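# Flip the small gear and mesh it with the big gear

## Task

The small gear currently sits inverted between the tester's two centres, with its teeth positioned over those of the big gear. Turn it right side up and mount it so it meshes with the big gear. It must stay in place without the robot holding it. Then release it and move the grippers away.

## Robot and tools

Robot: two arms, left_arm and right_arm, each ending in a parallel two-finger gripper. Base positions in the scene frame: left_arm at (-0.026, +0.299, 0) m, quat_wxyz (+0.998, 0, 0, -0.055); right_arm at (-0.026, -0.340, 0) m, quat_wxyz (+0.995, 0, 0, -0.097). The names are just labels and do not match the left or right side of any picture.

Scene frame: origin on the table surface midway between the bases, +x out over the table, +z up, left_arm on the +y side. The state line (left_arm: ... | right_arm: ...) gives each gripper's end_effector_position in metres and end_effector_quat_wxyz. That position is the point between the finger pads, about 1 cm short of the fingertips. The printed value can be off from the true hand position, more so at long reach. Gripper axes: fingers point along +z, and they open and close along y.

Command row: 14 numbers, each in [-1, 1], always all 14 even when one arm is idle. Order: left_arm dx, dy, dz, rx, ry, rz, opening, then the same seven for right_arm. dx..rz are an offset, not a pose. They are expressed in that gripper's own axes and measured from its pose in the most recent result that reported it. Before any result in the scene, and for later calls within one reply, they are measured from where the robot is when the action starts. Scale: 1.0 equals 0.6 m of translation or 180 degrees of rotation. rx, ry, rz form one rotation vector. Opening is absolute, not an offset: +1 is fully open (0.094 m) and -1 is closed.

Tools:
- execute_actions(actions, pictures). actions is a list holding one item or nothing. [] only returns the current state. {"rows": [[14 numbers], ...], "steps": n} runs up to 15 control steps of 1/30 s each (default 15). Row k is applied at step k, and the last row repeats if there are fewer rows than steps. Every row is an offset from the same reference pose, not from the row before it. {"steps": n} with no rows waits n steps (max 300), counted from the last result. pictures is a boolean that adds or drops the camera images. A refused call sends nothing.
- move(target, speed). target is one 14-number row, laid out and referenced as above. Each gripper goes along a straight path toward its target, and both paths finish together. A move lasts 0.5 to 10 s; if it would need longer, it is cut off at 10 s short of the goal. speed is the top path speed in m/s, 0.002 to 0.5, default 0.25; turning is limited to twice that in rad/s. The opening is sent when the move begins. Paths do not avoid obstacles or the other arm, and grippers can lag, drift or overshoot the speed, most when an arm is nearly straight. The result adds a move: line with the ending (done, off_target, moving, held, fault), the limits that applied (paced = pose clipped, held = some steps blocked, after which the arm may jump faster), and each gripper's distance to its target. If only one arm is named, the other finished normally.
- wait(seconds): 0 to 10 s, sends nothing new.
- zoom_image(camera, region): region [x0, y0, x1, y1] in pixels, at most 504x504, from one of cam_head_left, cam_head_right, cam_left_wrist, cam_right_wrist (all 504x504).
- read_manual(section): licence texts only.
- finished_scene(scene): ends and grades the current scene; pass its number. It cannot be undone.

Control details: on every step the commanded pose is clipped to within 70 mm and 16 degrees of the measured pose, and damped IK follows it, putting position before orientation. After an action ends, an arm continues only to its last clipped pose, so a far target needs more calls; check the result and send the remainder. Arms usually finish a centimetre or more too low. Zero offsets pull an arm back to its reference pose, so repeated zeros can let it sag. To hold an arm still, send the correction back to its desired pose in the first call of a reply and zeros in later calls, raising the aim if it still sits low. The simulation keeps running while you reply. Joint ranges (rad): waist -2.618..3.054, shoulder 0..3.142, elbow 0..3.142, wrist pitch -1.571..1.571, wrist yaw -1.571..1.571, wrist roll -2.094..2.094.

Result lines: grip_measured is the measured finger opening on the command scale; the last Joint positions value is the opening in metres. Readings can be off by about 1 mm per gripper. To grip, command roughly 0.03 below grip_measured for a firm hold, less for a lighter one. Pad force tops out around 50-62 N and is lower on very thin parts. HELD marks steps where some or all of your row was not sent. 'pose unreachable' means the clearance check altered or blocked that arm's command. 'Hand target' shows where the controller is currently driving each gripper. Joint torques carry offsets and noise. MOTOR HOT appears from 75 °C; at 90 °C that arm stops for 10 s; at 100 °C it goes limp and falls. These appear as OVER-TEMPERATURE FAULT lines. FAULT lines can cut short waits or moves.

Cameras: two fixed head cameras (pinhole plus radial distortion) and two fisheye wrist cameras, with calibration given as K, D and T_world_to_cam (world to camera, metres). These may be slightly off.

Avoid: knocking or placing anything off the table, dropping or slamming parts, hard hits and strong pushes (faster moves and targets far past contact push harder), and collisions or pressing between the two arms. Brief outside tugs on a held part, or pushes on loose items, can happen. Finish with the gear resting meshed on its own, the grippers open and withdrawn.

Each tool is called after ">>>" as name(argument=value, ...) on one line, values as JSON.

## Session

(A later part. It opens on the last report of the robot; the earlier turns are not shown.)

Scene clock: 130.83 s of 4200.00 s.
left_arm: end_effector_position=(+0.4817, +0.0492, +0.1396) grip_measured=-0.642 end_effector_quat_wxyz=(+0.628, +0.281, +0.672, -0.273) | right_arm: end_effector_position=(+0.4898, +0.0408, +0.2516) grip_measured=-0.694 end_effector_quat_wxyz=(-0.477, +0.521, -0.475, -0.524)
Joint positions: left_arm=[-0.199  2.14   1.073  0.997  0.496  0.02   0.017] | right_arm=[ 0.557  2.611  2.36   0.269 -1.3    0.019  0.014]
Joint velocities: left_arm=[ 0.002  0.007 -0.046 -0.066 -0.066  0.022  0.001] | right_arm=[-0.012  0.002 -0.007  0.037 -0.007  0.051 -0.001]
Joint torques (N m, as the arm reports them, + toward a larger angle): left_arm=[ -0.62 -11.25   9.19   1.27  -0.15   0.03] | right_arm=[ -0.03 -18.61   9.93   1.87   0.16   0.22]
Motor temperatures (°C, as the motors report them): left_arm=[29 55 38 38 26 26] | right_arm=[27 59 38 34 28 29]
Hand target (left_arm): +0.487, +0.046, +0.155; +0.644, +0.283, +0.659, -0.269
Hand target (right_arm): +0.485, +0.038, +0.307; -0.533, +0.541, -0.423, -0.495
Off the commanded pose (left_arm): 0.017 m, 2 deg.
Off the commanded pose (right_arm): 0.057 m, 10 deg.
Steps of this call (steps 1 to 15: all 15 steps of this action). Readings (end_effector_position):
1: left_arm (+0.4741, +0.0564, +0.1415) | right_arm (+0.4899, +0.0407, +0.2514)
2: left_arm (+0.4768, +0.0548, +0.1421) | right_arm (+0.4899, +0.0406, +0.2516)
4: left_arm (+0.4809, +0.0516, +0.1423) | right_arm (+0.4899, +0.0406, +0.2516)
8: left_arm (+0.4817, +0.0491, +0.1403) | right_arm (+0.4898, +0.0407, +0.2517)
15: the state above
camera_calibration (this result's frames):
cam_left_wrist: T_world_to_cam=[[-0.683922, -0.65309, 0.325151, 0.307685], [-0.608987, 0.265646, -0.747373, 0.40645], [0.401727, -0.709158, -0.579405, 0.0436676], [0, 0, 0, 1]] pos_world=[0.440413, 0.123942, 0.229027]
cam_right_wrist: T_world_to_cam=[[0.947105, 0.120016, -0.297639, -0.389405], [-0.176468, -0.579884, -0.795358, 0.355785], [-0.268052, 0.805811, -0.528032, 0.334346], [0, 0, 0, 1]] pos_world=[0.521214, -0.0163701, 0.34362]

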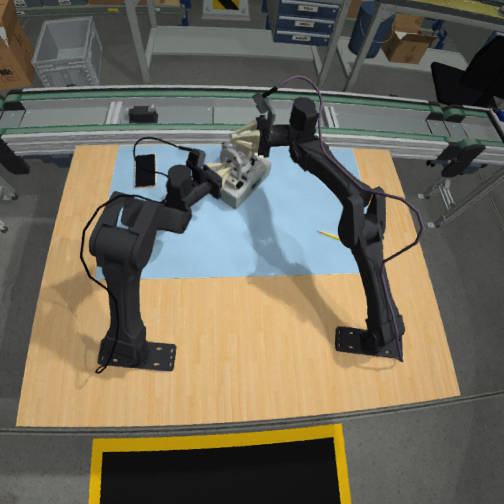

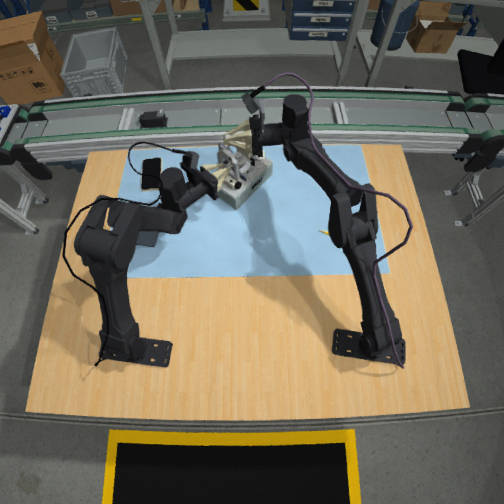

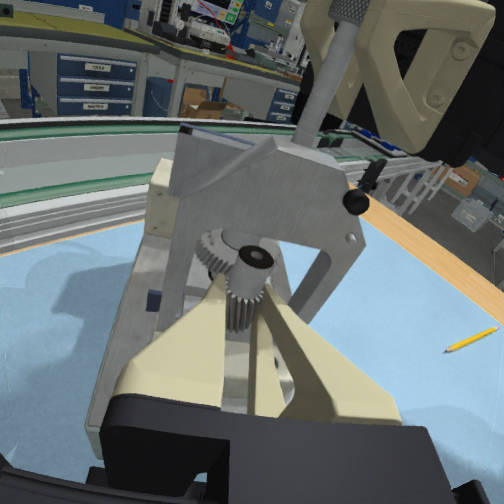

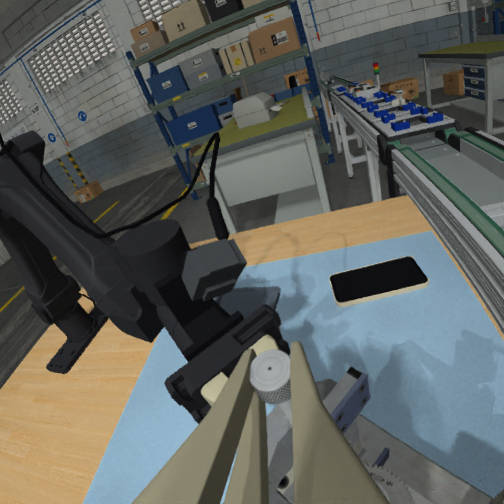

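>>> execute_actions(actions=[{"rows":[[-0.033,0.001,0.028,0,-0.01,0.005,-0.7,-0.09,0,0,0,-0.015,-0.05,-0.78]]}], pictures=false)

>>> execute_actions(actions=[{"rows":[[-0.028,0.001,0.024,0,-0.01,0.005,-0.7,-0.09,0,0,0,-0.015,-0.05,-0.78]]}])

Scene clock: 137.13 s of 4200.00 s.
left_arm: end_effector_position=(+0.4888, +0.0401, +0.1451) grip_measured=-0.642 end_effector_quat_wxyz=(+0.628, +0.284, +0.670, -0.275) | right_arm: end_effector_position=(+0.4898, +0.0408, +0.2518) grip_measured=-0.694 end_effector_quat_wxyz=(-0.475, +0.526, -0.469, -0.527)
Joint positions: left_arm=[-0.212  2.152  1.125  0.959  0.491  0.02   0.017] | right_arm=[ 0.556  2.631  2.395  0.262 -1.316  0.02   0.014]
Joint velocities: left_arm=[-0.007 -0.012 -0.002 -0.066 -0.007  0.051 -0.   ] | right_arm=[-0.012  0.017 -0.002 -0.037  0.051  0.037 -0.001]
Joint torques (N m, as the arm reports them, + toward a larger angle): left_arm=[ -0.68 -11.49   9.18   1.26  -0.08   0.01] | right_arm=[ -0.06 -18.8    9.93   1.67   0.21   0.09]
Motor temperatures (°C, as the motors report them): left_arm=[29 55 39 39 26 26] | right_arm=[27 60 39 35 28 29]
Hand target (left_arm): +0.494, +0.037, +0.158; +0.641, +0.283, +0.660, -0.272
Hand target (right_arm): +0.485, +0.038, +0.305; -0.528, +0.544, -0.423, -0.497
Off the commanded pose (left_arm): 0.015 m, 2 deg.
Off the commanded pose (right_arm): 0.054 m, 9 deg.
Steps of this call (steps 1 to 90: nothing new was sent; then 2.80 s passed at rest; steps 91 to 105: all 15 steps of this action). Readings (end_effector_position):
91: left_arm (+0.4825, +0.0485, +0.1398) | right_arm (+0.4899, +0.0407, +0.2519)
92: left_arm (+0.4846, +0.0470, +0.1403) | right_arm (+0.4899, +0.0406, +0.2517)
94: left_arm (+0.4877, +0.0437, +0.1432) | right_arm (+0.4899, +0.0406, +0.2516)
98: left_arm (+0.4887, +0.0400, +0.1468) | right_arm (+0.4897, +0.0408, +0.2518)
105: the state above

Scene clock: 137.63 s of 4200.00 s.
left_arm: end_effector_position=(+0.4936, +0.0362, +0.1462) grip_measured=-0.642 end_effector_quat_wxyz=(+0.627, +0.285, +0.670, -0.276) | right_arm: end_effector_position=(+0.4897, +0.0408, +0.2519) grip_measured=-0.694 end_effector_quat_wxyz=(-0.473, +0.530, -0.463, -0.529)
Joint positions: left_arm=[-0.217  2.165  1.156  0.939  0.489  0.02   0.017] | right_arm=[ 0.555  2.652  2.431  0.259 -1.332  0.026  0.014]
Joint velocities: left_arm=[ 0.012 -0.017  0.017 -0.051 -0.022  0.007 -0.001] | right_arm=[-0.002  0.017 -0.002  0.037  0.081  0.022 -0.   ]
Joint torques (N m, as the arm reports them, + toward a larger angle): left_arm=[ -1.16 -11.29  10.04   1.27  -0.13  -0.05] | right_arm=[ -0.06 -18.81   9.85   1.66   0.2    0.08]
Motor temperatures (°C, as the motors report them): left_arm=[29 55 39 39 26 26] | right_arm=[27 60 39 35 28 29]
Hand target (left_arm): +0.499, +0.030, +0.161; +0.640, +0.285, +0.658, -0.275
Hand target (right_arm): +0.485, +0.038, +0.305; -0.526, +0.549, -0.416, -0.499
Off the commanded pose (left_arm): 0.017 m, 2 deg.
Off the commanded pose (right_arm): 0.054 m, 9 deg.
Steps of this call (steps 1 to 15: all 15 steps of this action). Readings (end_effector_position):
1: left_arm (+0.4893, +0.0395, +0.1451) | right_arm (+0.4899, +0.0407, +0.2518)
2: left_arm (+0.4911, +0.0383, +0.1456) | right_arm (+0.4897, +0.0408, +0.2518)
4: left_arm (+0.4933, +0.0366, +0.1463) | right_arm (+0.4898, +0.0408, +0.2517)
8: left_arm (+0.4935, +0.0363, +0.1461) | right_arm (+0.4897, +0.0408, +0.2518)
15: the state above
camera_calibration (this result's frames):
cam_left_wrist: T_world_to_cam=[[-0.690559, -0.646271, 0.324748, 0.308249], [-0.605871, 0.271651, -0.747747, 0.420362], [0.395029, -0.713119, -0.579148, 0.0369789], [0, 0, 0, 1]] pos_world=[0.452941, 0.111391, 0.235638]
cam_right_wrist: T_world_to_cam=[[0.946641, 0.150212, -0.285143, -0.393442], [-0.149066, -0.580349, -0.800609, 0.343934], [-0.285743, 0.800394, -0.526991, 0.343078], [0, 0, 0, 1]] pos_world=[0.52175, -0.0158962, 0.343969]

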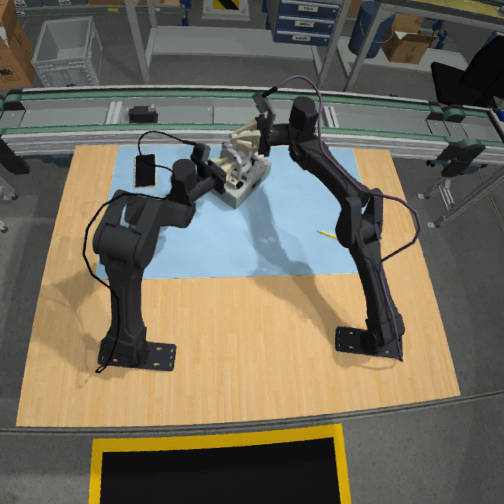

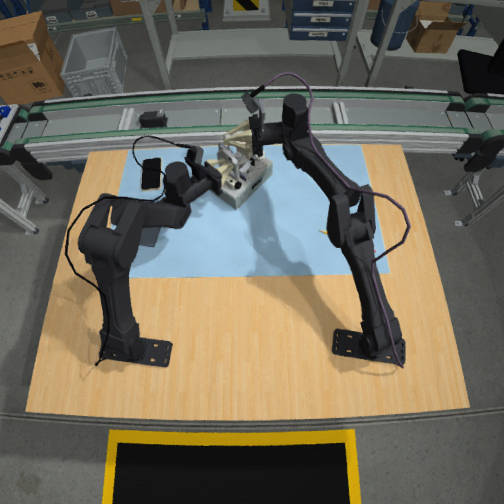

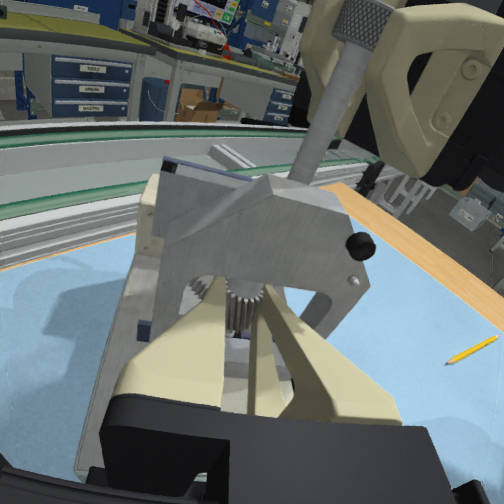

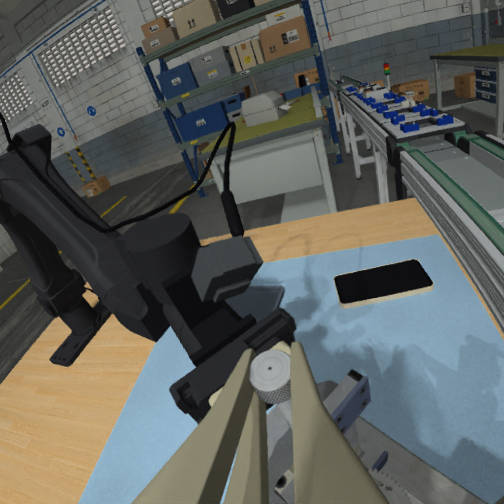

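>>> execute_actions(actions=[{"rows":[[-0.022,-0.007,0.016,0.008,-0.01,0.005,-0.7,-0.045,0,0,0,0,-0.02,-0.78]]}], pictures=false)

>>> execute_actions(actions=[{"rows":[[-0.022,0,0.014,0,-0.01,0.005,-0.7,-0.03,0,0,0,0,-0.01,-0.78]]}])

Scene clock: 143.07 s of 4200.00 s.
left_arm: end_effector_position=(+0.4938, +0.0350, +0.1453) grip_measured=-0.642 end_effector_quat_wxyz=(+0.626, +0.287, +0.670, -0.278) | right_arm: end_effector_position=(+0.4899, +0.0407, +0.2444) grip_measured=-0.694 end_effector_quat_wxyz=(-0.462, +0.532, -0.471, -0.530)
Joint positions: left_arm=[-0.217  2.171  1.162  0.938  0.496  0.02   0.017] | right_arm=[ 0.554  2.665  2.465  0.152 -1.34  -0.038  0.014]
Joint velocities: left_arm=[-0.012  0.002  0.007 -0.051 -0.11  -0.022 -0.002] | right_arm=[-0.017  0.017  0.022 -0.066  0.051 -0.095 -0.   ]
Joint torques (N m, as the arm reports them, + toward a larger angle): left_arm=[ -0.97 -11.07  10.01   1.24   0.1   -0.01] | right_arm=[ -0.03 -17.56   9.12   1.35   0.02   0.13]
Motor temperatures (°C, as the motors report them): left_arm=[29 56 40 39 26 26] | right_arm=[27 61 39 35 28 29]
Hand target (left_arm): +0.497, +0.026, +0.159; +0.636, +0.294, +0.655, -0.284
Hand target (right_arm): +0.488, +0.039, +0.278; -0.490, +0.544, -0.446, -0.514
Off the commanded pose (left_arm): 0.017 m, 2 deg.
Off the commanded pose (right_arm): 0.035 m, 5 deg.
Steps of this call (steps 1 to 90: nothing new was sent; then 1.93 s passed at rest; steps 91 to 105: all 15 steps of this action). Readings (end_effector_position):
91: left_arm (+0.4935, +0.0362, +0.1462) | right_arm (+0.4899, +0.0409, +0.2502)
92: left_arm (+0.4934, +0.0361, +0.1462) | right_arm (+0.4899, +0.0408, +0.2492)
94: left_arm (+0.4932, +0.0359, +0.1462) | right_arm (+0.4899, +0.0409, +0.2462)
98: left_arm (+0.4934, +0.0353, +0.1452) | right_arm (+0.4899, +0.0408, +0.2445)
105: the state above

Scene clock: 143.57 s of 4200.00 s.
left_arm: end_effector_position=(+0.4937, +0.0350, +0.1445) grip_measured=-0.642 end_effector_quat_wxyz=(+0.624, +0.287, +0.671, -0.278) | right_arm: end_effector_position=(+0.4900, +0.0409, +0.2426) grip_measured=-0.694 end_effector_quat_wxyz=(-0.457, +0.534, -0.474, -0.530)
Joint positions: left_arm=[-0.217  2.171  1.162  0.935  0.496  0.02   0.017] | right_arm=[ 0.554  2.674  2.494  0.09  -1.342 -0.075  0.014]
Joint velocities: left_arm=[ 0.012 -0.002  0.007 -0.022  0.007 -0.022  0.001] | right_arm=[-0.002 -0.007  0.002 -0.037  0.007 -0.066 -0.   ]
Joint torques (N m, as the arm reports them, + toward a larger angle): left_arm=[ -0.77 -10.96   9.87   1.3   -0.07  -0.04] | right_arm=[ -0.03 -16.15   8.53   1.22  -0.01   0.2 ]
Motor temperatures (°C, as the motors report them): left_arm=[29 56 40 39 26 26] | right_arm=[27 61 39 35 28 29]
Hand target (left_arm): +0.499, +0.029, +0.158; +0.638, +0.288, +0.657, -0.278
Hand target (right_arm): +0.489, +0.041, +0.262; -0.471, +0.539, -0.463, -0.523
Off the commanded pose (left_arm): 0.016 m, 2 deg.
Off the commanded pose (right_arm): 0.020 m, 2 deg.
Steps of this call (steps 1 to 15: all 15 steps of this action). Readings (end_effector_position):
1: left_arm (+0.4938, +0.0350, +0.1453) | right_arm (+0.4901, +0.0408, +0.2438)
2: left_arm (+0.4938, +0.0350, +0.1453) | right_arm (+0.4901, +0.0408, +0.2436)
4: left_arm (+0.4937, +0.0350, +0.1448) | right_arm (+0.4901, +0.0409, +0.2430)
8: left_arm (+0.4937, +0.0350, +0.1445) | right_arm (+0.4901, +0.0409, +0.2428)
15: the state above
camera_calibration (this result's frames):
cam_left_wrist: T_world_to_cam=[[-0.693747, -0.641585, 0.327236, 0.309153], [-0.607248, 0.276765, -0.744749, 0.419579], [0.387253, -0.71538, -0.581607, 0.0393026], [0, 0, 0, 1]] pos_world=[0.454043, 0.11034, 0.234174]
cam_right_wrist: T_world_to_cam=[[0.939094, 0.14979, -0.309298, -0.386813], [-0.159443, -0.607378, -0.778248, 0.337342], [-0.304434, 0.780164, -0.546502, 0.352954], [0, 0, 0, 1]] pos_world=[0.524492, -0.0125272, 0.335786]

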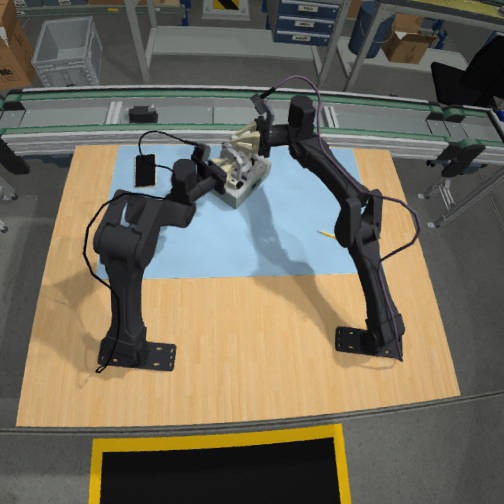

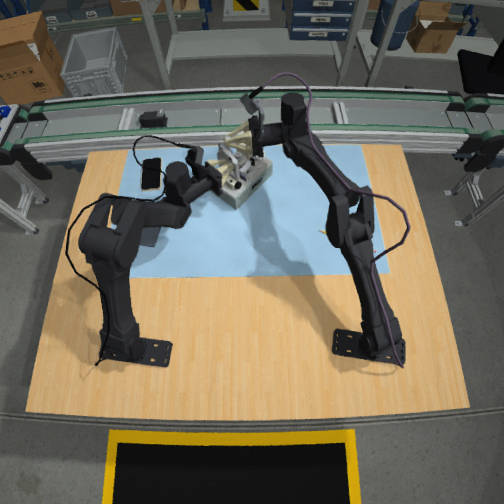

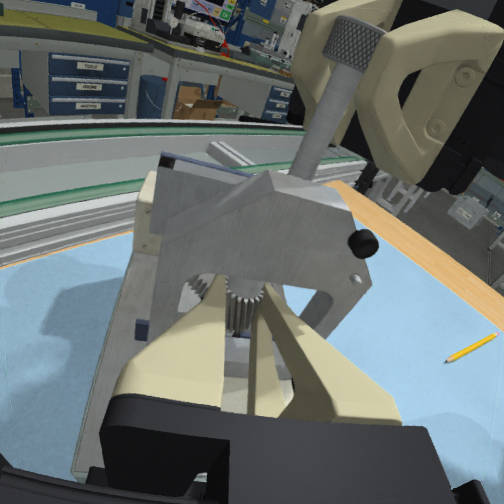

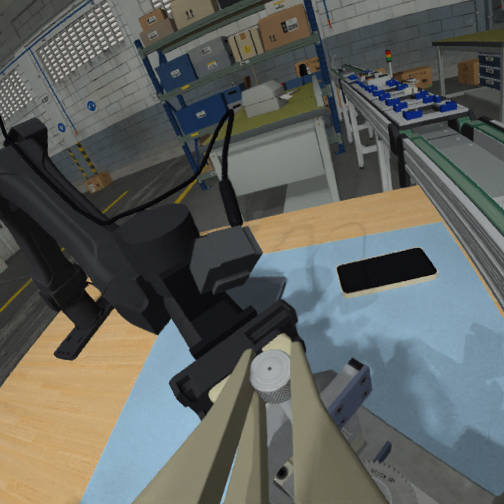

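Likely top engaged. Lower together.

>>> execute_actions(actions=[{"rows":[[-0.01,0,0.014,0,-0.01,0.005,-0.7,-0.015,0,0,0.01,-0.01,-0.01,-0.78]]}], pictures=false)

>>> execute_actions(actions=[{"rows":[[-0.006,0,0.012,0,-0.005,0.003,-0.7,-0.005,0,0,0,-0.01,0,-0.78]]}], pictures=false)

>>> execute_actions(actions=[{"rows":[[-0.004,0,0.01,0,0,0,-0.7,0,0,0,0,0,0,-0.78]]}])

Scene clock: 150.50 s of 4200.00 s.
left_arm: end_effector_position=(+0.4935, +0.0341, +0.1392) grip_measured=-0.642 end_effector_quat_wxyz=(+0.623, +0.288, +0.671, -0.281) | right_arm: end_effector_position=(+0.4906, +0.0404, +0.2370) grip_measured=-0.694 end_effector_quat_wxyz=(-0.469, +0.529, -0.470, -0.529)
Joint positions: left_arm=[-0.217  2.185  1.162  0.947  0.502  0.019  0.017] | right_arm=[ 0.554  2.651  2.389  0.256 -1.329 -0.004  0.014]
Joint velocities: left_arm=[-0.027  0.007 -0.002 -0.051 -0.095 -0.037  0.   ] | right_arm=[ 0.022 -0.017 -0.012  0.139  0.007  0.125 -0.   ]
Joint torques (N m, as the arm reports them, + toward a larger angle): left_arm=[ -0.86 -10.83   9.47   1.36  -0.12   0.03] | right_arm=[  0.16 -18.03   4.58   1.33   0.18   0.15]
Motor temperatures (°C, as the motors report them): left_arm=[29 56 41 39 26 26] | right_arm=[27 60 39 34 28 29]
Hand target (left_arm): +0.499, +0.029, +0.150; +0.637, +0.288, +0.659, -0.278
Hand target (right_arm): +0.490, +0.041, +0.252; -0.481, +0.527, -0.466, -0.523
Off the commanded pose (left_arm): 0.014 m, 2 deg.
Off the commanded pose (right_arm): 0.015 m, 2 deg.
Steps of this call (steps 1 to 90: nothing new was sent; then 3.43 s passed at rest; steps 91 to 105: all 15 steps of this action). Readings (end_effector_position):
91: left_arm (+0.4938, +0.0350, +0.1437) | right_arm (+0.4902, +0.0408, +0.2411)
92: left_arm (+0.4939, +0.0349, +0.1422) | right_arm (+0.4903, +0.0407, +0.2398)
94: left_arm (+0.4937, +0.0343, +0.1395) | right_arm (+0.4905, +0.0406, +0.2364)
98: left_arm (+0.4935, +0.0341, +0.1392) | right_arm (+0.4905, +0.0405, +0.2367)
105: the state above

Scene clock: 151.00 s of 4200.00 s.
left_arm: end_effector_position=(+0.4935, +0.0342, +0.1389) grip_measured=-0.642 end_effector_quat_wxyz=(+0.623, +0.289, +0.670, -0.281) | right_arm: end_effector_position=(+0.4903, +0.0404, +0.2380) grip_measured=-0.694 end_effector_quat_wxyz=(-0.473, +0.523, -0.465, -0.536)
Joint positions: left_arm=[-0.216  2.188  1.162  0.952  0.504  0.019  0.017] | right_arm=[ 0.554  2.658  2.363  0.386 -1.331  0.093  0.014]
Joint velocities: left_arm=[-0.007  0.002 -0.012 -0.022  0.037  0.051 -0.001] | right_arm=[ 0.012 -0.002 -0.017  0.095  0.007  0.022  0.001]
Joint torques (N m, as the arm reports them, + toward a larger angle): left_arm=[ -0.79 -10.43   9.34   1.25  -0.12  -0.05] | right_arm=[ -0.03 -15.73   5.13   1.36   0.08   0.24]
Motor temperatures (°C, as the motors report them): left_arm=[29 56 41 39 26 26] | right_arm=[27 60 39 34 28 29]
Hand target (left_arm): +0.498, +0.029, +0.142; +0.629, +0.289, +0.665, -0.280
Hand target (right_arm): +0.490, +0.040, +0.240; -0.476, +0.521, -0.463, -0.537
Off the commanded pose (left_arm): 0.008 m, 1 deg.
Off the commanded pose (right_arm): 0.002 m, 1 deg.
Steps of this call (steps 1 to 15: all 15 steps of this action). Readings (end_effector_position):
1: left_arm (+0.4935, +0.0341, +0.1390) | right_arm (+0.4905, +0.0404, +0.2374)
2: left_arm (+0.4935, +0.0340, +0.1389) | right_arm (+0.4904, +0.0404, +0.2376)
4: left_arm (+0.4936, +0.0343, +0.1390) | right_arm (+0.4904, +0.0404, +0.2378)
8: left_arm (+0.4935, +0.0342, +0.1389) | right_arm (+0.4904, +0.0404, +0.2377)
15: the state above

Scene clock: 151.50 s of 4200.00 s.
left_arm: end_effector_position=(+0.4935, +0.0341, +0.1389) grip_measured=-0.642 end_effector_quat_wxyz=(+0.623, +0.289, +0.670, -0.281) | right_arm: end_effector_position=(+0.4904, +0.0405, +0.2378) grip_measured=-0.694 end_effector_quat_wxyz=(-0.473, +0.523, -0.464, -0.536)
Joint positions: left_arm=[-0.216  2.188  1.162  0.952  0.505  0.019  0.017] | right_arm=[ 0.554  2.658  2.363  0.386 -1.331  0.091  0.014]
Joint velocities: left_arm=[-0.007 -0.017  0.022  0.007 -0.037  0.037 -0.001] | right_arm=[-0.007 -0.007  0.002 -0.007 -0.066 -0.051 -0.001]
Joint torques (N m, as the arm reports them, + toward a larger angle): left_arm=[ -0.5  -11.06   9.12   1.06  -0.02   0.03] | right_arm=[ -0.03 -15.69   5.42   1.15   0.06   0.02]
Motor temperatures (°C, as the motors report them): left_arm=[29 56 41 39 26 26] | right_arm=[27 60 39 34 28 29]
Hand target (left_arm): +0.497, +0.030, +0.141; +0.624, +0.289, +0.670, -0.281
Hand target (right_arm): +0.490, +0.040, +0.238; -0.473, +0.523, -0.465, -0.536
Off the commanded pose (left_arm): 0.006 m, 0 deg.
Off the commanded pose (right_arm): 0.000 m, 0 deg.
Steps of this call (steps 1 to 15: all 15 steps of this action). Readings (end_effector_position):
1: left_arm (+0.4935, +0.0341, +0.1389) | right_arm (+0.4904, +0.0405, +0.2378)
2: left_arm (+0.4935, +0.0341, +0.1389) | right_arm (+0.4904, +0.0405, +0.2378)
4: left_arm (+0.4935, +0.0341, +0.1389) | right_arm (+0.4904, +0.0405, +0.2378)
8: left_arm (+0.4935, +0.0341, +0.1389) | right_arm (+0.4904, +0.0405, +0.2378)
15: the state above
camera_calibration (this result's frames):
cam_left_wrist: T_world_to_cam=[[-0.698336, -0.635857, 0.328653, 0.312132], [-0.605655, 0.280231, -0.74475, 0.414635], [0.381456, -0.719136, -0.580805, 0.0384527], [0, 0, 0, 1]] pos_world=[0.45443, 0.10993, 0.22855]
cam_right_wrist: T_world_to_cam=[[0.942469, 0.151816, -0.297831, -0.393048], [-0.162203, -0.571349, -0.804519, 0.339554], [-0.292304, 0.806544, -0.513854, 0.335951], [0, 0, 0, 1]] pos_world=[0.523712, -0.0172847, 0.328746]

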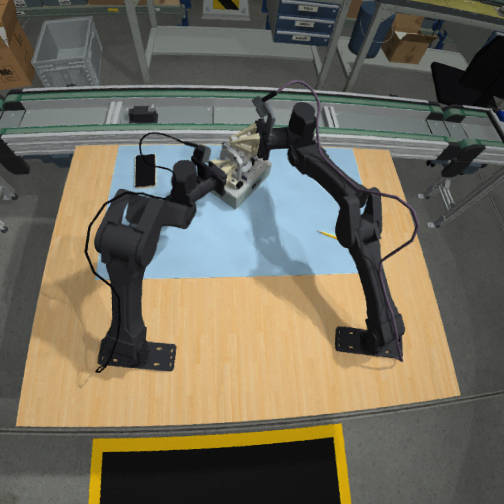

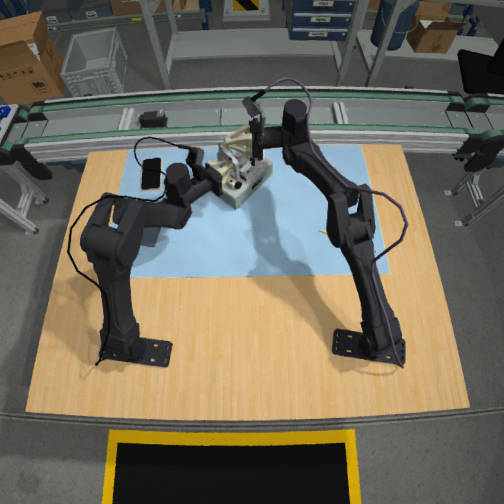

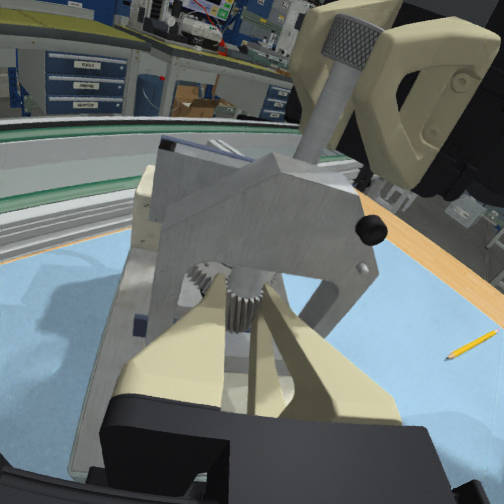

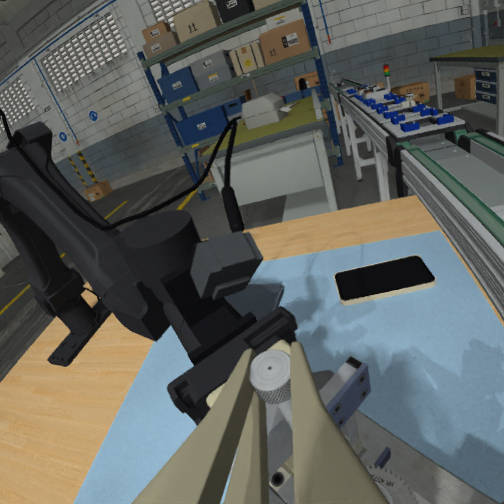

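Gauge is slipping; repeat the pitch-down trick.

>>> execute_actions(actions=[{"rows":[[-0.01,0,0.014,0,0.025,0,-0.67,0,0,0,0,0,0,-0.78]]}], pictures=false)

>>> execute_actions(actions=[{"rows":[[-0.008,0,0.006,0,0,0,-0.645,0.008,0,0,0,0,0,-0.78]]}])

Scene clock: 156.40 s of 4200.00 s.
left_arm: end_effector_position=(+0.4945, +0.0335, +0.1384) grip_measured=-0.642 end_effector_quat_wxyz=(+0.597, +0.296, +0.692, -0.276) | right_arm: end_effector_position=(+0.4904, +0.0405, +0.2378) grip_measured=-0.694 end_effector_quat_wxyz=(-0.474, +0.523, -0.464, -0.535)
Joint positions: left_arm=[-0.216  2.151  1.191  0.805  0.506  0.047  0.017] | right_arm=[ 0.554  2.658  2.363  0.386 -1.331  0.09   0.014]
Joint velocities: left_arm=[-0.007 -0.007 -0.007  0.007  0.007  0.081  0.001] | right_arm=[-0.007 -0.002 -0.007 -0.007  0.037  0.007 -0.001]
Joint torques (N m, as the arm reports them, + toward a larger angle): left_arm=[ -1.09 -11.94  10.24   0.85  -0.14   0.12] | right_arm=[ -0.03 -15.67   5.41   1.15   0.05   0.01]
Motor temperatures (°C, as the motors report them): left_arm=[29 56 41 39 26 26] | right_arm=[27 60 38 34 28 29]
Hand target (left_arm): +0.499, +0.028, +0.144; +0.597, +0.299, +0.694, -0.270
Hand target (right_arm): +0.490, +0.040, +0.238; -0.473, +0.523, -0.464, -0.536
Off the commanded pose (left_arm): 0.010 m, 1 deg.
Off the commanded pose (right_arm): 0.000 m, 0 deg.
Steps of this call (steps 1 to 90: nothing new was sent; then 1.40 s passed at rest; steps 91 to 105: all 15 steps of this action). Readings (end_effector_position):
91: left_arm (+0.4935, +0.0341, +0.1390) | right_arm (+0.4904, +0.0405, +0.2378)
92: left_arm (+0.4936, +0.0340, +0.1389) | right_arm (+0.4904, +0.0405, +0.2378)
94: left_arm (+0.4940, +0.0339, +0.1388) | right_arm (+0.4904, +0.0405, +0.2378)
98: left_arm (+0.4944, +0.0337, +0.1387) | right_arm (+0.4904, +0.0405, +0.2378)
105: the state above

Scene clock: 156.90 s of 4200.00 s.
left_arm: end_effector_position=(+0.4944, +0.0336, +0.1384) grip_measured=-0.633 end_effector_quat_wxyz=(+0.597, +0.296, +0.692, -0.276) | right_arm: end_effector_position=(+0.4904, +0.0405, +0.2378) grip_measured=-0.694 end_effector_quat_wxyz=(-0.474, +0.524, -0.463, -0.535)
Joint positions: left_arm=[-0.215  2.151  1.191  0.805  0.508  0.047  0.017] | right_arm=[ 0.554  2.658  2.363  0.387 -1.331  0.088  0.014]
Joint velocities: left_arm=[-0.007  0.002 -0.012 -0.022  0.022  0.007  0.   ] | right_arm=[ 0.007 -0.012 -0.007  0.007 -0.037 -0.037  0.   ]
Joint torques (N m, as the arm reports them, + toward a larger angle): left_arm=[ -0.4  -11.65   8.83   1.    -0.03   0.  ] | right_arm=[ -0.02 -15.47   4.52   1.25   0.05  -0.01]
Motor temperatures (°C, as the motors report them): left_arm=[29 56 41 39 26 26] | right_arm=[27 60 38 34 28 29]
Hand target (left_arm): +0.497, +0.031, +0.143; +0.597, +0.296, +0.692, -0.276
Hand target (right_arm): +0.490, +0.041, +0.233; -0.473, +0.524, -0.464, -0.535
Off the commanded pose (left_arm): 0.006 m, 0 deg.
Off the commanded pose (right_arm): 0.005 m, 0 deg.
Steps of this call (steps 1 to 15: all 15 steps of this action). Readings (end_effector_position):
1: left_arm (+0.4946, +0.0337, +0.1384) | right_arm (+0.4904, +0.0405, +0.2378)
2: left_arm (+0.4944, +0.0336, +0.1384) | right_arm (+0.4904, +0.0405, +0.2378)
4: left_arm (+0.4944, +0.0336, +0.1384) | right_arm (+0.4904, +0.0405, +0.2378)
8: left_arm (+0.4944, +0.0336, +0.1384) | right_arm (+0.4904, +0.0405, +0.2378)
15: the state above
camera_calibration (this result's frames):
cam_left_wrist: T_world_to_cam=[[-0.683038, -0.646855, 0.339172, 0.303937], [-0.64456, 0.31544, -0.696448, 0.426319], [0.343513, -0.694317, -0.632394, 0.0624309], [0, 0, 0, 1]] pos_world=[0.460943, 0.105472, 0.233304]
cam_right_wrist: T_world_to_cam=[[0.943369, 0.151897, -0.294926, -0.394167], [-0.159815, -0.570971, -0.805265, 0.338579], [-0.290711, 0.806796, -0.514361, 0.335303], [0, 0, 0, 1]] pos_world=[0.523432, -0.0173296, 0.328862]

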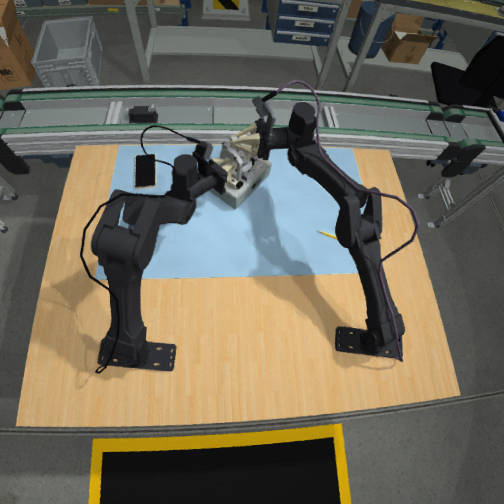

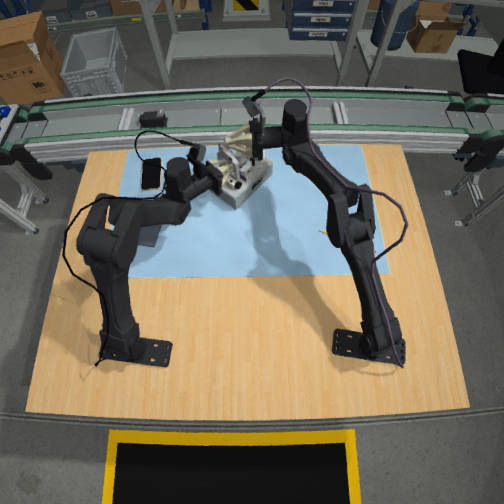

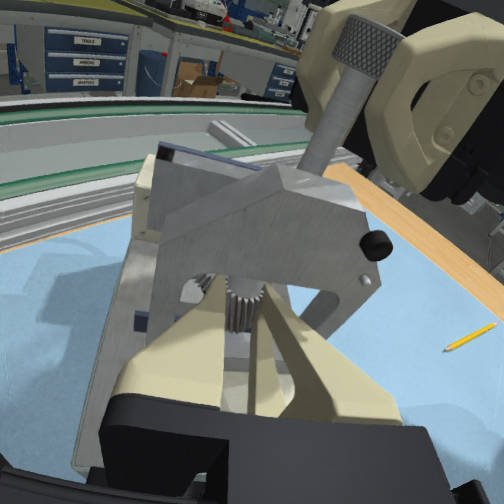

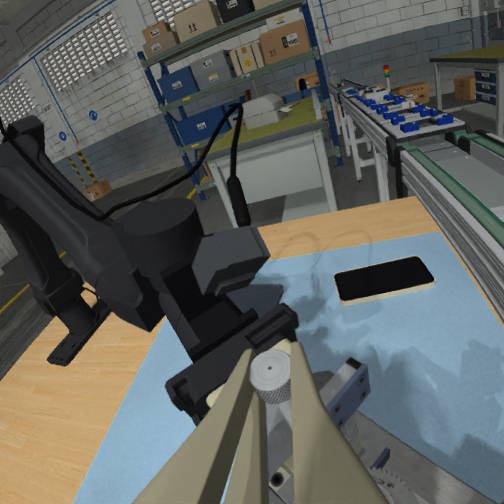

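Unclear; test roll (rigid if seated).

>>> execute_actions(actions=[{"rows":[[-0.012,0,0.006,0,0,0.03,-0.7,-0.02,0,0,0,0,0,-0.78]]}], pictures=false)

>>> execute_actions(actions=[{"rows":[[-0.012,0,0.006,0,0,0.02,-0.7,0,0,0,0,0,0,-0.78]]}])

Scene clock: 161.93 s of 4200.00 s.
left_arm: end_effector_position=(+0.4937, +0.0329, +0.1385) grip_measured=-0.636 end_effector_quat_wxyz=(+0.606, +0.324, +0.680, -0.255) | right_arm: end_effector_position=(+0.4904, +0.0405, +0.2377) grip_measured=-0.694 end_effector_quat_wxyz=(-0.474, +0.524, -0.464, -0.535)
Joint positions: left_arm=[-0.215  2.151  1.191  0.805  0.513  0.123  0.017] | right_arm=[ 0.554  2.658  2.363  0.385 -1.331  0.088  0.014]
Joint velocities: left_arm=[ 0.002 -0.017 -0.002  0.081 -0.081  0.007  0.001] | right_arm=[-0.007  0.007  0.007  0.051  0.007 -0.051 -0.   ]
Joint torques (N m, as the arm reports them, + toward a larger angle): left_arm=[ -0.41 -12.07   9.01   0.97  -0.02   0.15] | right_arm=[ -0.06 -16.27   7.44   0.94   0.06   0.09]
Motor temperatures (°C, as the motors report them): left_arm=[29 56 41 39 26 26] | right_arm=[27 59 38 33 28 29]
Hand target (left_arm): +0.497, +0.030, +0.145; +0.610, +0.329, +0.677, -0.248
Hand target (right_arm): +0.490, +0.040, +0.250; -0.475, +0.523, -0.463, -0.535
Off the commanded pose (left_arm): 0.008 m, 1 deg.
Off the commanded pose (right_arm): 0.012 m, 0 deg.
Steps of this call (steps 1 to 90: nothing new was sent; then 1.53 s passed at rest; steps 91 to 105: all 15 steps of this action). Readings (end_effector_position):
91: left_arm (+0.4943, +0.0335, +0.1384) | right_arm (+0.4904, +0.0405, +0.2378)
92: left_arm (+0.4943, +0.0334, +0.1384) | right_arm (+0.4904, +0.0405, +0.2377)
94: left_arm (+0.4940, +0.0332, +0.1384) | right_arm (+0.4904, +0.0405, +0.2377)
98: left_arm (+0.4938, +0.0330, +0.1385) | right_arm (+0.4904, +0.0405, +0.2377)
105: the state above

Scene clock: 162.43 s of 4200.00 s.
left_arm: end_effector_position=(+0.4933, +0.0326, +0.1385) grip_measured=-0.636 end_effector_quat_wxyz=(+0.612, +0.341, +0.671, -0.242) | right_arm: end_effector_position=(+0.4903, +0.0405, +0.2375) grip_measured=-0.694 end_effector_quat_wxyz=(-0.474, +0.524, -0.463, -0.535)
Joint positions: left_arm=[-0.215  2.151  1.191  0.805  0.516  0.17   0.017] | right_arm=[ 0.554  2.658  2.363  0.384 -1.331  0.085  0.014]
Joint velocities: left_arm=[ 0.007 -0.007  0.012 -0.051  0.022 -0.022 -0.   ] | right_arm=[-0.002 -0.007 -0.012 -0.037 -0.051 -0.007 -0.001]
Joint torques (N m, as the arm reports them, + toward a larger angle): left_arm=[ -0.57 -12.03   8.87   0.93  -0.02   0.09] | right_arm=[ -0.04 -15.68   5.41   1.17   0.05   0.09]
Motor temperatures (°C, as the motors report them): left_arm=[29 56 41 39 26 26] | right_arm=[27 59 38 33 28 29]
Hand target (left_arm): +0.496, +0.029, +0.145; +0.614, +0.345, +0.669, -0.236
Hand target (right_arm): +0.490, +0.040, +0.238; -0.474, +0.524, -0.464, -0.535
Off the commanded pose (left_arm): 0.008 m, 1 deg.
Off the commanded pose (right_arm): 0.000 m, 0 deg.
Steps of this call (steps 1 to 15: all 15 steps of this action). Readings (end_effector_position):
1: left_arm (+0.4936, +0.0328, +0.1385) | right_arm (+0.4904, +0.0405, +0.2377)
2: left_arm (+0.4936, +0.0328, +0.1385) | right_arm (+0.4904, +0.0405, +0.2377)
4: left_arm (+0.4935, +0.0327, +0.1385) | right_arm (+0.4904, +0.0405, +0.2377)
8: left_arm (+0.4934, +0.0326, +0.1385) | right_arm (+0.4904, +0.0405, +0.2377)
15: the state above
camera_calibration (this result's frames):
cam_left_wrist: T_world_to_cam=[[-0.724795, -0.651939, 0.222819, 0.339376], [-0.571138, 0.387673, -0.723541, 0.391185], [0.385323, -0.651679, -0.65333, 0.04307], [0, 0, 0, 1]] pos_world=[0.452803, 0.0976682, 0.235558]
cam_right_wrist: T_world_to_cam=[[0.943489, 0.151982, -0.2945, -0.394397], [-0.159186, -0.571578, -0.804959, 0.337937], [-0.290668, 0.80635, -0.515084, 0.335279], [0, 0, 0, 1]] pos_world=[0.523359, -0.0172537, 0.328572]

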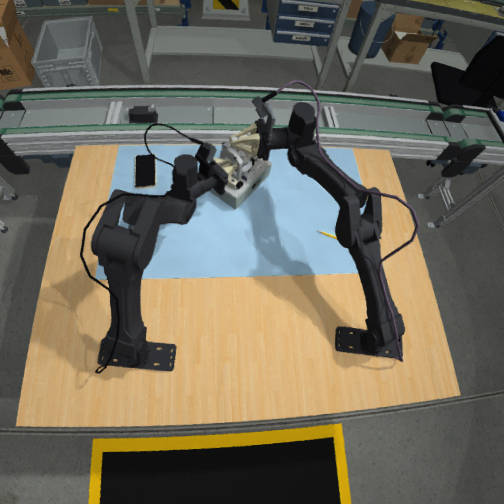

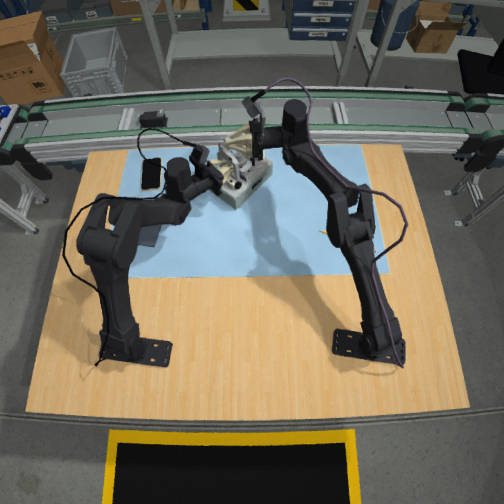

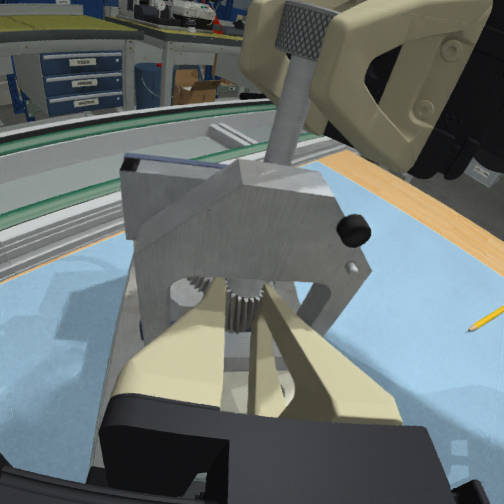

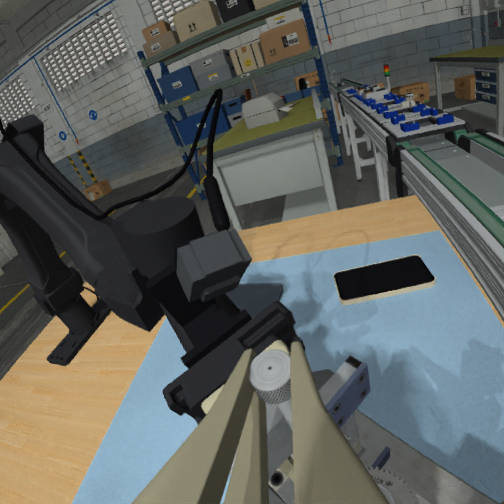

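>>> execute_actions(actions=[{"rows":[[-0.01,0,0.002,0,0,-0.035,-0.7,-0.03,0,0,0,0,0,-0.78]]}], pictures=false)

>>> execute_actions(actions=[{"rows":[[-0.01,0,-0.002,0,-0.03,0,-0.7,-0.025,0,0,0,0,0,-0.78]]}], pictures=false)

>>> execute_actions(actions=[{"rows":[[-0.01,0,-0.002,0,-0.02,0,-0.7,-0.01,0,0,0,0,0,-0.78]]}])

Scene clock: 170.83 s of 4200.00 s.
left_arm: end_effector_position=(+0.4940, +0.0332, +0.1387) grip_measured=-0.636 end_effector_quat_wxyz=(+0.601, +0.307, +0.687, -0.269) | right_arm: end_effector_position=(+0.4904, +0.0405, +0.2361) grip_measured=-0.694 end_effector_quat_wxyz=(-0.470, +0.522, -0.467, -0.537)
Joint positions: left_arm=[-0.215  2.151  1.191  0.806  0.511  0.073  0.017] | right_arm=[ 0.554  2.658  2.363  0.371 -1.331  0.084  0.014]
Joint velocities: left_arm=[ 0.002 -0.002 -0.007 -0.051 -0.095 -0.037 -0.   ] | right_arm=[-0.007  0.002  0.007 -0.037  0.022 -0.007 -0.   ]
Joint torques (N m, as the arm reports them, + toward a larger angle): left_arm=[ -0.55 -12.32   8.02   1.05   0.09  -0.11] | right_arm=[ -0.08 -16.68   8.34   0.91   0.06   0.14]
Motor temperatures (°C, as the motors report them): left_arm=[29 57 41 39 26 26] | right_arm=[27 59 37 33 28 29]
Hand target (left_arm): +0.494, +0.031, +0.144; +0.598, +0.304, +0.689, -0.275
Hand target (right_arm): +0.490, +0.040, +0.255; -0.475, +0.523, -0.463, -0.535
Off the commanded pose (left_arm): 0.006 m, 1 deg.
Off the commanded pose (right_arm): 0.019 m, 1 deg.
Steps of this call (steps 1 to 90: nothing new was sent; then 4.90 s passed at rest; steps 91 to 105: all 15 steps of this action). Readings (end_effector_position):
91: left_arm (+0.4933, +0.0325, +0.1385) | right_arm (+0.4904, +0.0405, +0.2370)
92: left_arm (+0.4933, +0.0325, +0.1385) | right_arm (+0.4904, +0.0405, +0.2365)
94: left_arm (+0.4935, +0.0327, +0.1386) | right_arm (+0.4904, +0.0405, +0.2362)
98: left_arm (+0.4938, +0.0330, +0.1386) | right_arm (+0.4904, +0.0405, +0.2361)
105: the state above

Scene clock: 171.33 s of 4200.00 s.
left_arm: end_effector_position=(+0.4943, +0.0327, +0.1397) grip_measured=-0.636 end_effector_quat_wxyz=(+0.624, +0.295, +0.667, -0.281) | right_arm: end_effector_position=(+0.4905, +0.0405, +0.2350) grip_measured=-0.694 end_effector_quat_wxyz=(-0.468, +0.522, -0.469, -0.537)
Joint positions: left_arm=[-0.215  2.191  1.172  0.944  0.513  0.03   0.017] | right_arm=[ 0.554  2.658  2.363  0.361 -1.331  0.08   0.014]
Joint velocities: left_arm=[-0.017  0.012 -0.002 -0.007 -0.007 -0.007  0.001] | right_arm=[-0.022 -0.002 -0.007  0.007  0.007 -0.022 -0.   ]
Joint torques (N m, as the arm reports them, + toward a larger angle): left_arm=[  0.22 -11.7    6.26   1.51   0.17  -0.03] | right_arm=[ -0.08 -16.42   8.01   0.95   0.05   0.16]
Motor temperatures (°C, as the motors report them): left_arm=[29 57 41 39 26 26] | right_arm=[27 59 37 33 28 29]
Hand target (left_arm): +0.494, +0.033, +0.145; +0.632, +0.295, +0.659, -0.283
Hand target (right_arm): +0.490, +0.040, +0.251; -0.471, +0.521, -0.467, -0.537
Off the commanded pose (left_arm): 0.005 m, 1 deg.
Off the commanded pose (right_arm): 0.016 m, 0 deg.
Steps of this call (steps 1 to 15: all 15 steps of this action). Readings (end_effector_position):
1: left_arm (+0.4942, +0.0331, +0.1398) | right_arm (+0.4904, +0.0405, +0.2360)
2: left_arm (+0.4941, +0.0330, +0.1398) | right_arm (+0.4905, +0.0405, +0.2359)
4: left_arm (+0.4943, +0.0329, +0.1396) | right_arm (+0.4904, +0.0405, +0.2355)
8: left_arm (+0.4943, +0.0327, +0.1396) | right_arm (+0.4904, +0.0405, +0.2351)
15: the state above

Scene clock: 171.83 s of 4200.00 s.
left_arm: end_effector_position=(+0.4943, +0.0327, +0.1399) grip_measured=-0.636 end_effector_quat_wxyz=(+0.635, +0.287, +0.657, -0.288) | right_arm: end_effector_position=(+0.4905, +0.0405, +0.2349) grip_measured=-0.694 end_effector_quat_wxyz=(-0.469, +0.523, -0.468, -0.536)
Joint positions: left_arm=[-0.215  2.215  1.165  1.018  0.513  0.002  0.017] | right_arm=[ 0.554  2.658  2.363  0.361 -1.331  0.075  0.014]
Joint velocities: left_arm=[-0.002  0.017  0.007  0.081 -0.022  0.051 -0.   ] | right_arm=[ 0.017 -0.007  0.022 -0.095 -0.037 -0.051  0.002]
Joint torques (N m, as the arm reports them, + toward a larger angle): left_arm=[  0.14 -11.66   6.12   1.51   0.11  -0.11] | right_arm=[ -0.05 -15.91   6.57   1.05   0.04   0.1 ]
Motor temperatures (°C, as the motors report them): left_arm=[29 57 41 39 26 26] | right_arm=[27 59 37 33 28 29]
Hand target (left_arm): +0.494, +0.033, +0.146; +0.644, +0.287, +0.647, -0.290
Hand target (right_arm): +0.490, +0.040, +0.241; -0.469, +0.521, -0.469, -0.537
Off the commanded pose (left_arm): 0.006 m, 2 deg.
Off the commanded pose (right_arm): 0.006 m, 0 deg.
Steps of this call (steps 1 to 15: all 15 steps of this action). Readings (end_effector_position):
1: left_arm (+0.4943, +0.0327, +0.1395) | right_arm (+0.4905, +0.0405, +0.2350)
2: left_arm (+0.4943, +0.0327, +0.1394) | right_arm (+0.4905, +0.0405, +0.2350)
4: left_arm (+0.4943, +0.0327, +0.1395) | right_arm (+0.4905, +0.0405, +0.2350)
8: left_arm (+0.4942, +0.0327, +0.1397) | right_arm (+0.4905, +0.0405, +0.2350)
15: the state above
camera_calibration (this result's frames):
cam_left_wrist: T_world_to_cam=[[-0.711896, -0.62232, 0.325457, 0.318129], [-0.583295, 0.265861, -0.767519, 0.408851], [0.391116, -0.736231, -0.552261, 0.0294505], [0, 0, 0, 1]] pos_world=[0.453437, 0.110963, 0.226528]
cam_right_wrist: T_world_to_cam=[[0.939985, 0.150095, -0.306431, -0.390675], [-0.168346, -0.577144, -0.799102, 0.339258], [-0.296796, 0.80273, -0.517239, 0.337594], [0, 0, 0, 1]] pos_world=[0.524538, -0.0165581, 0.326003]

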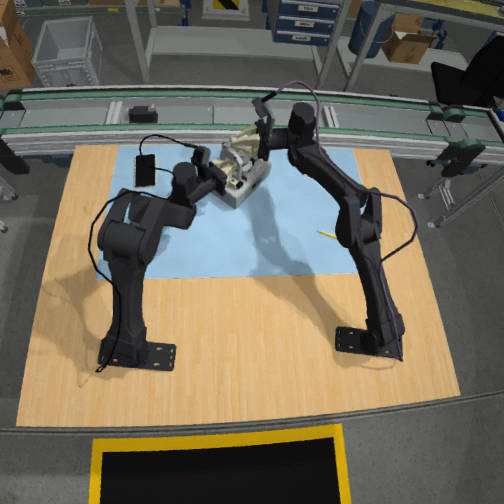

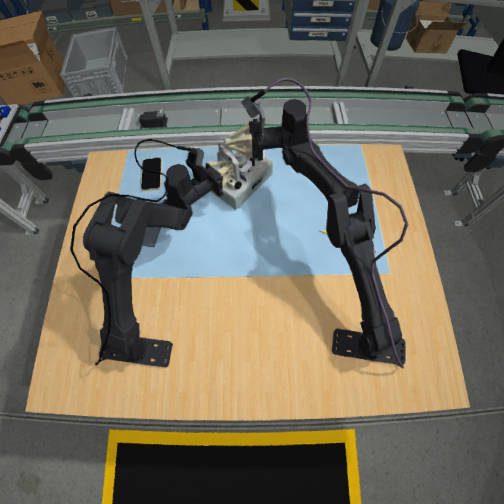

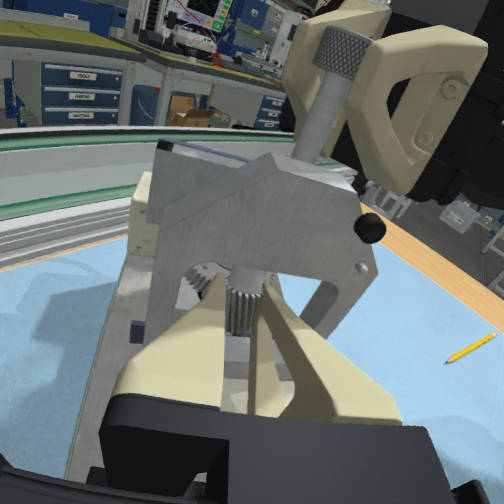

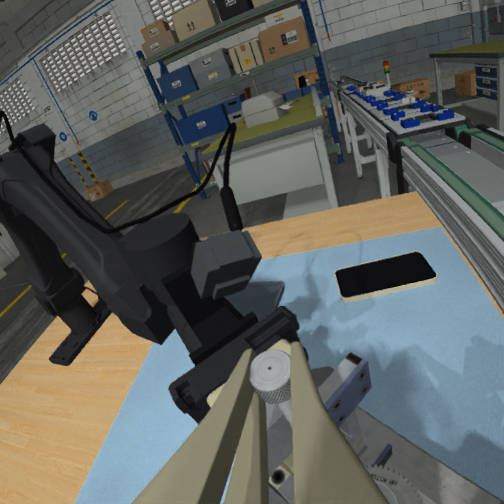

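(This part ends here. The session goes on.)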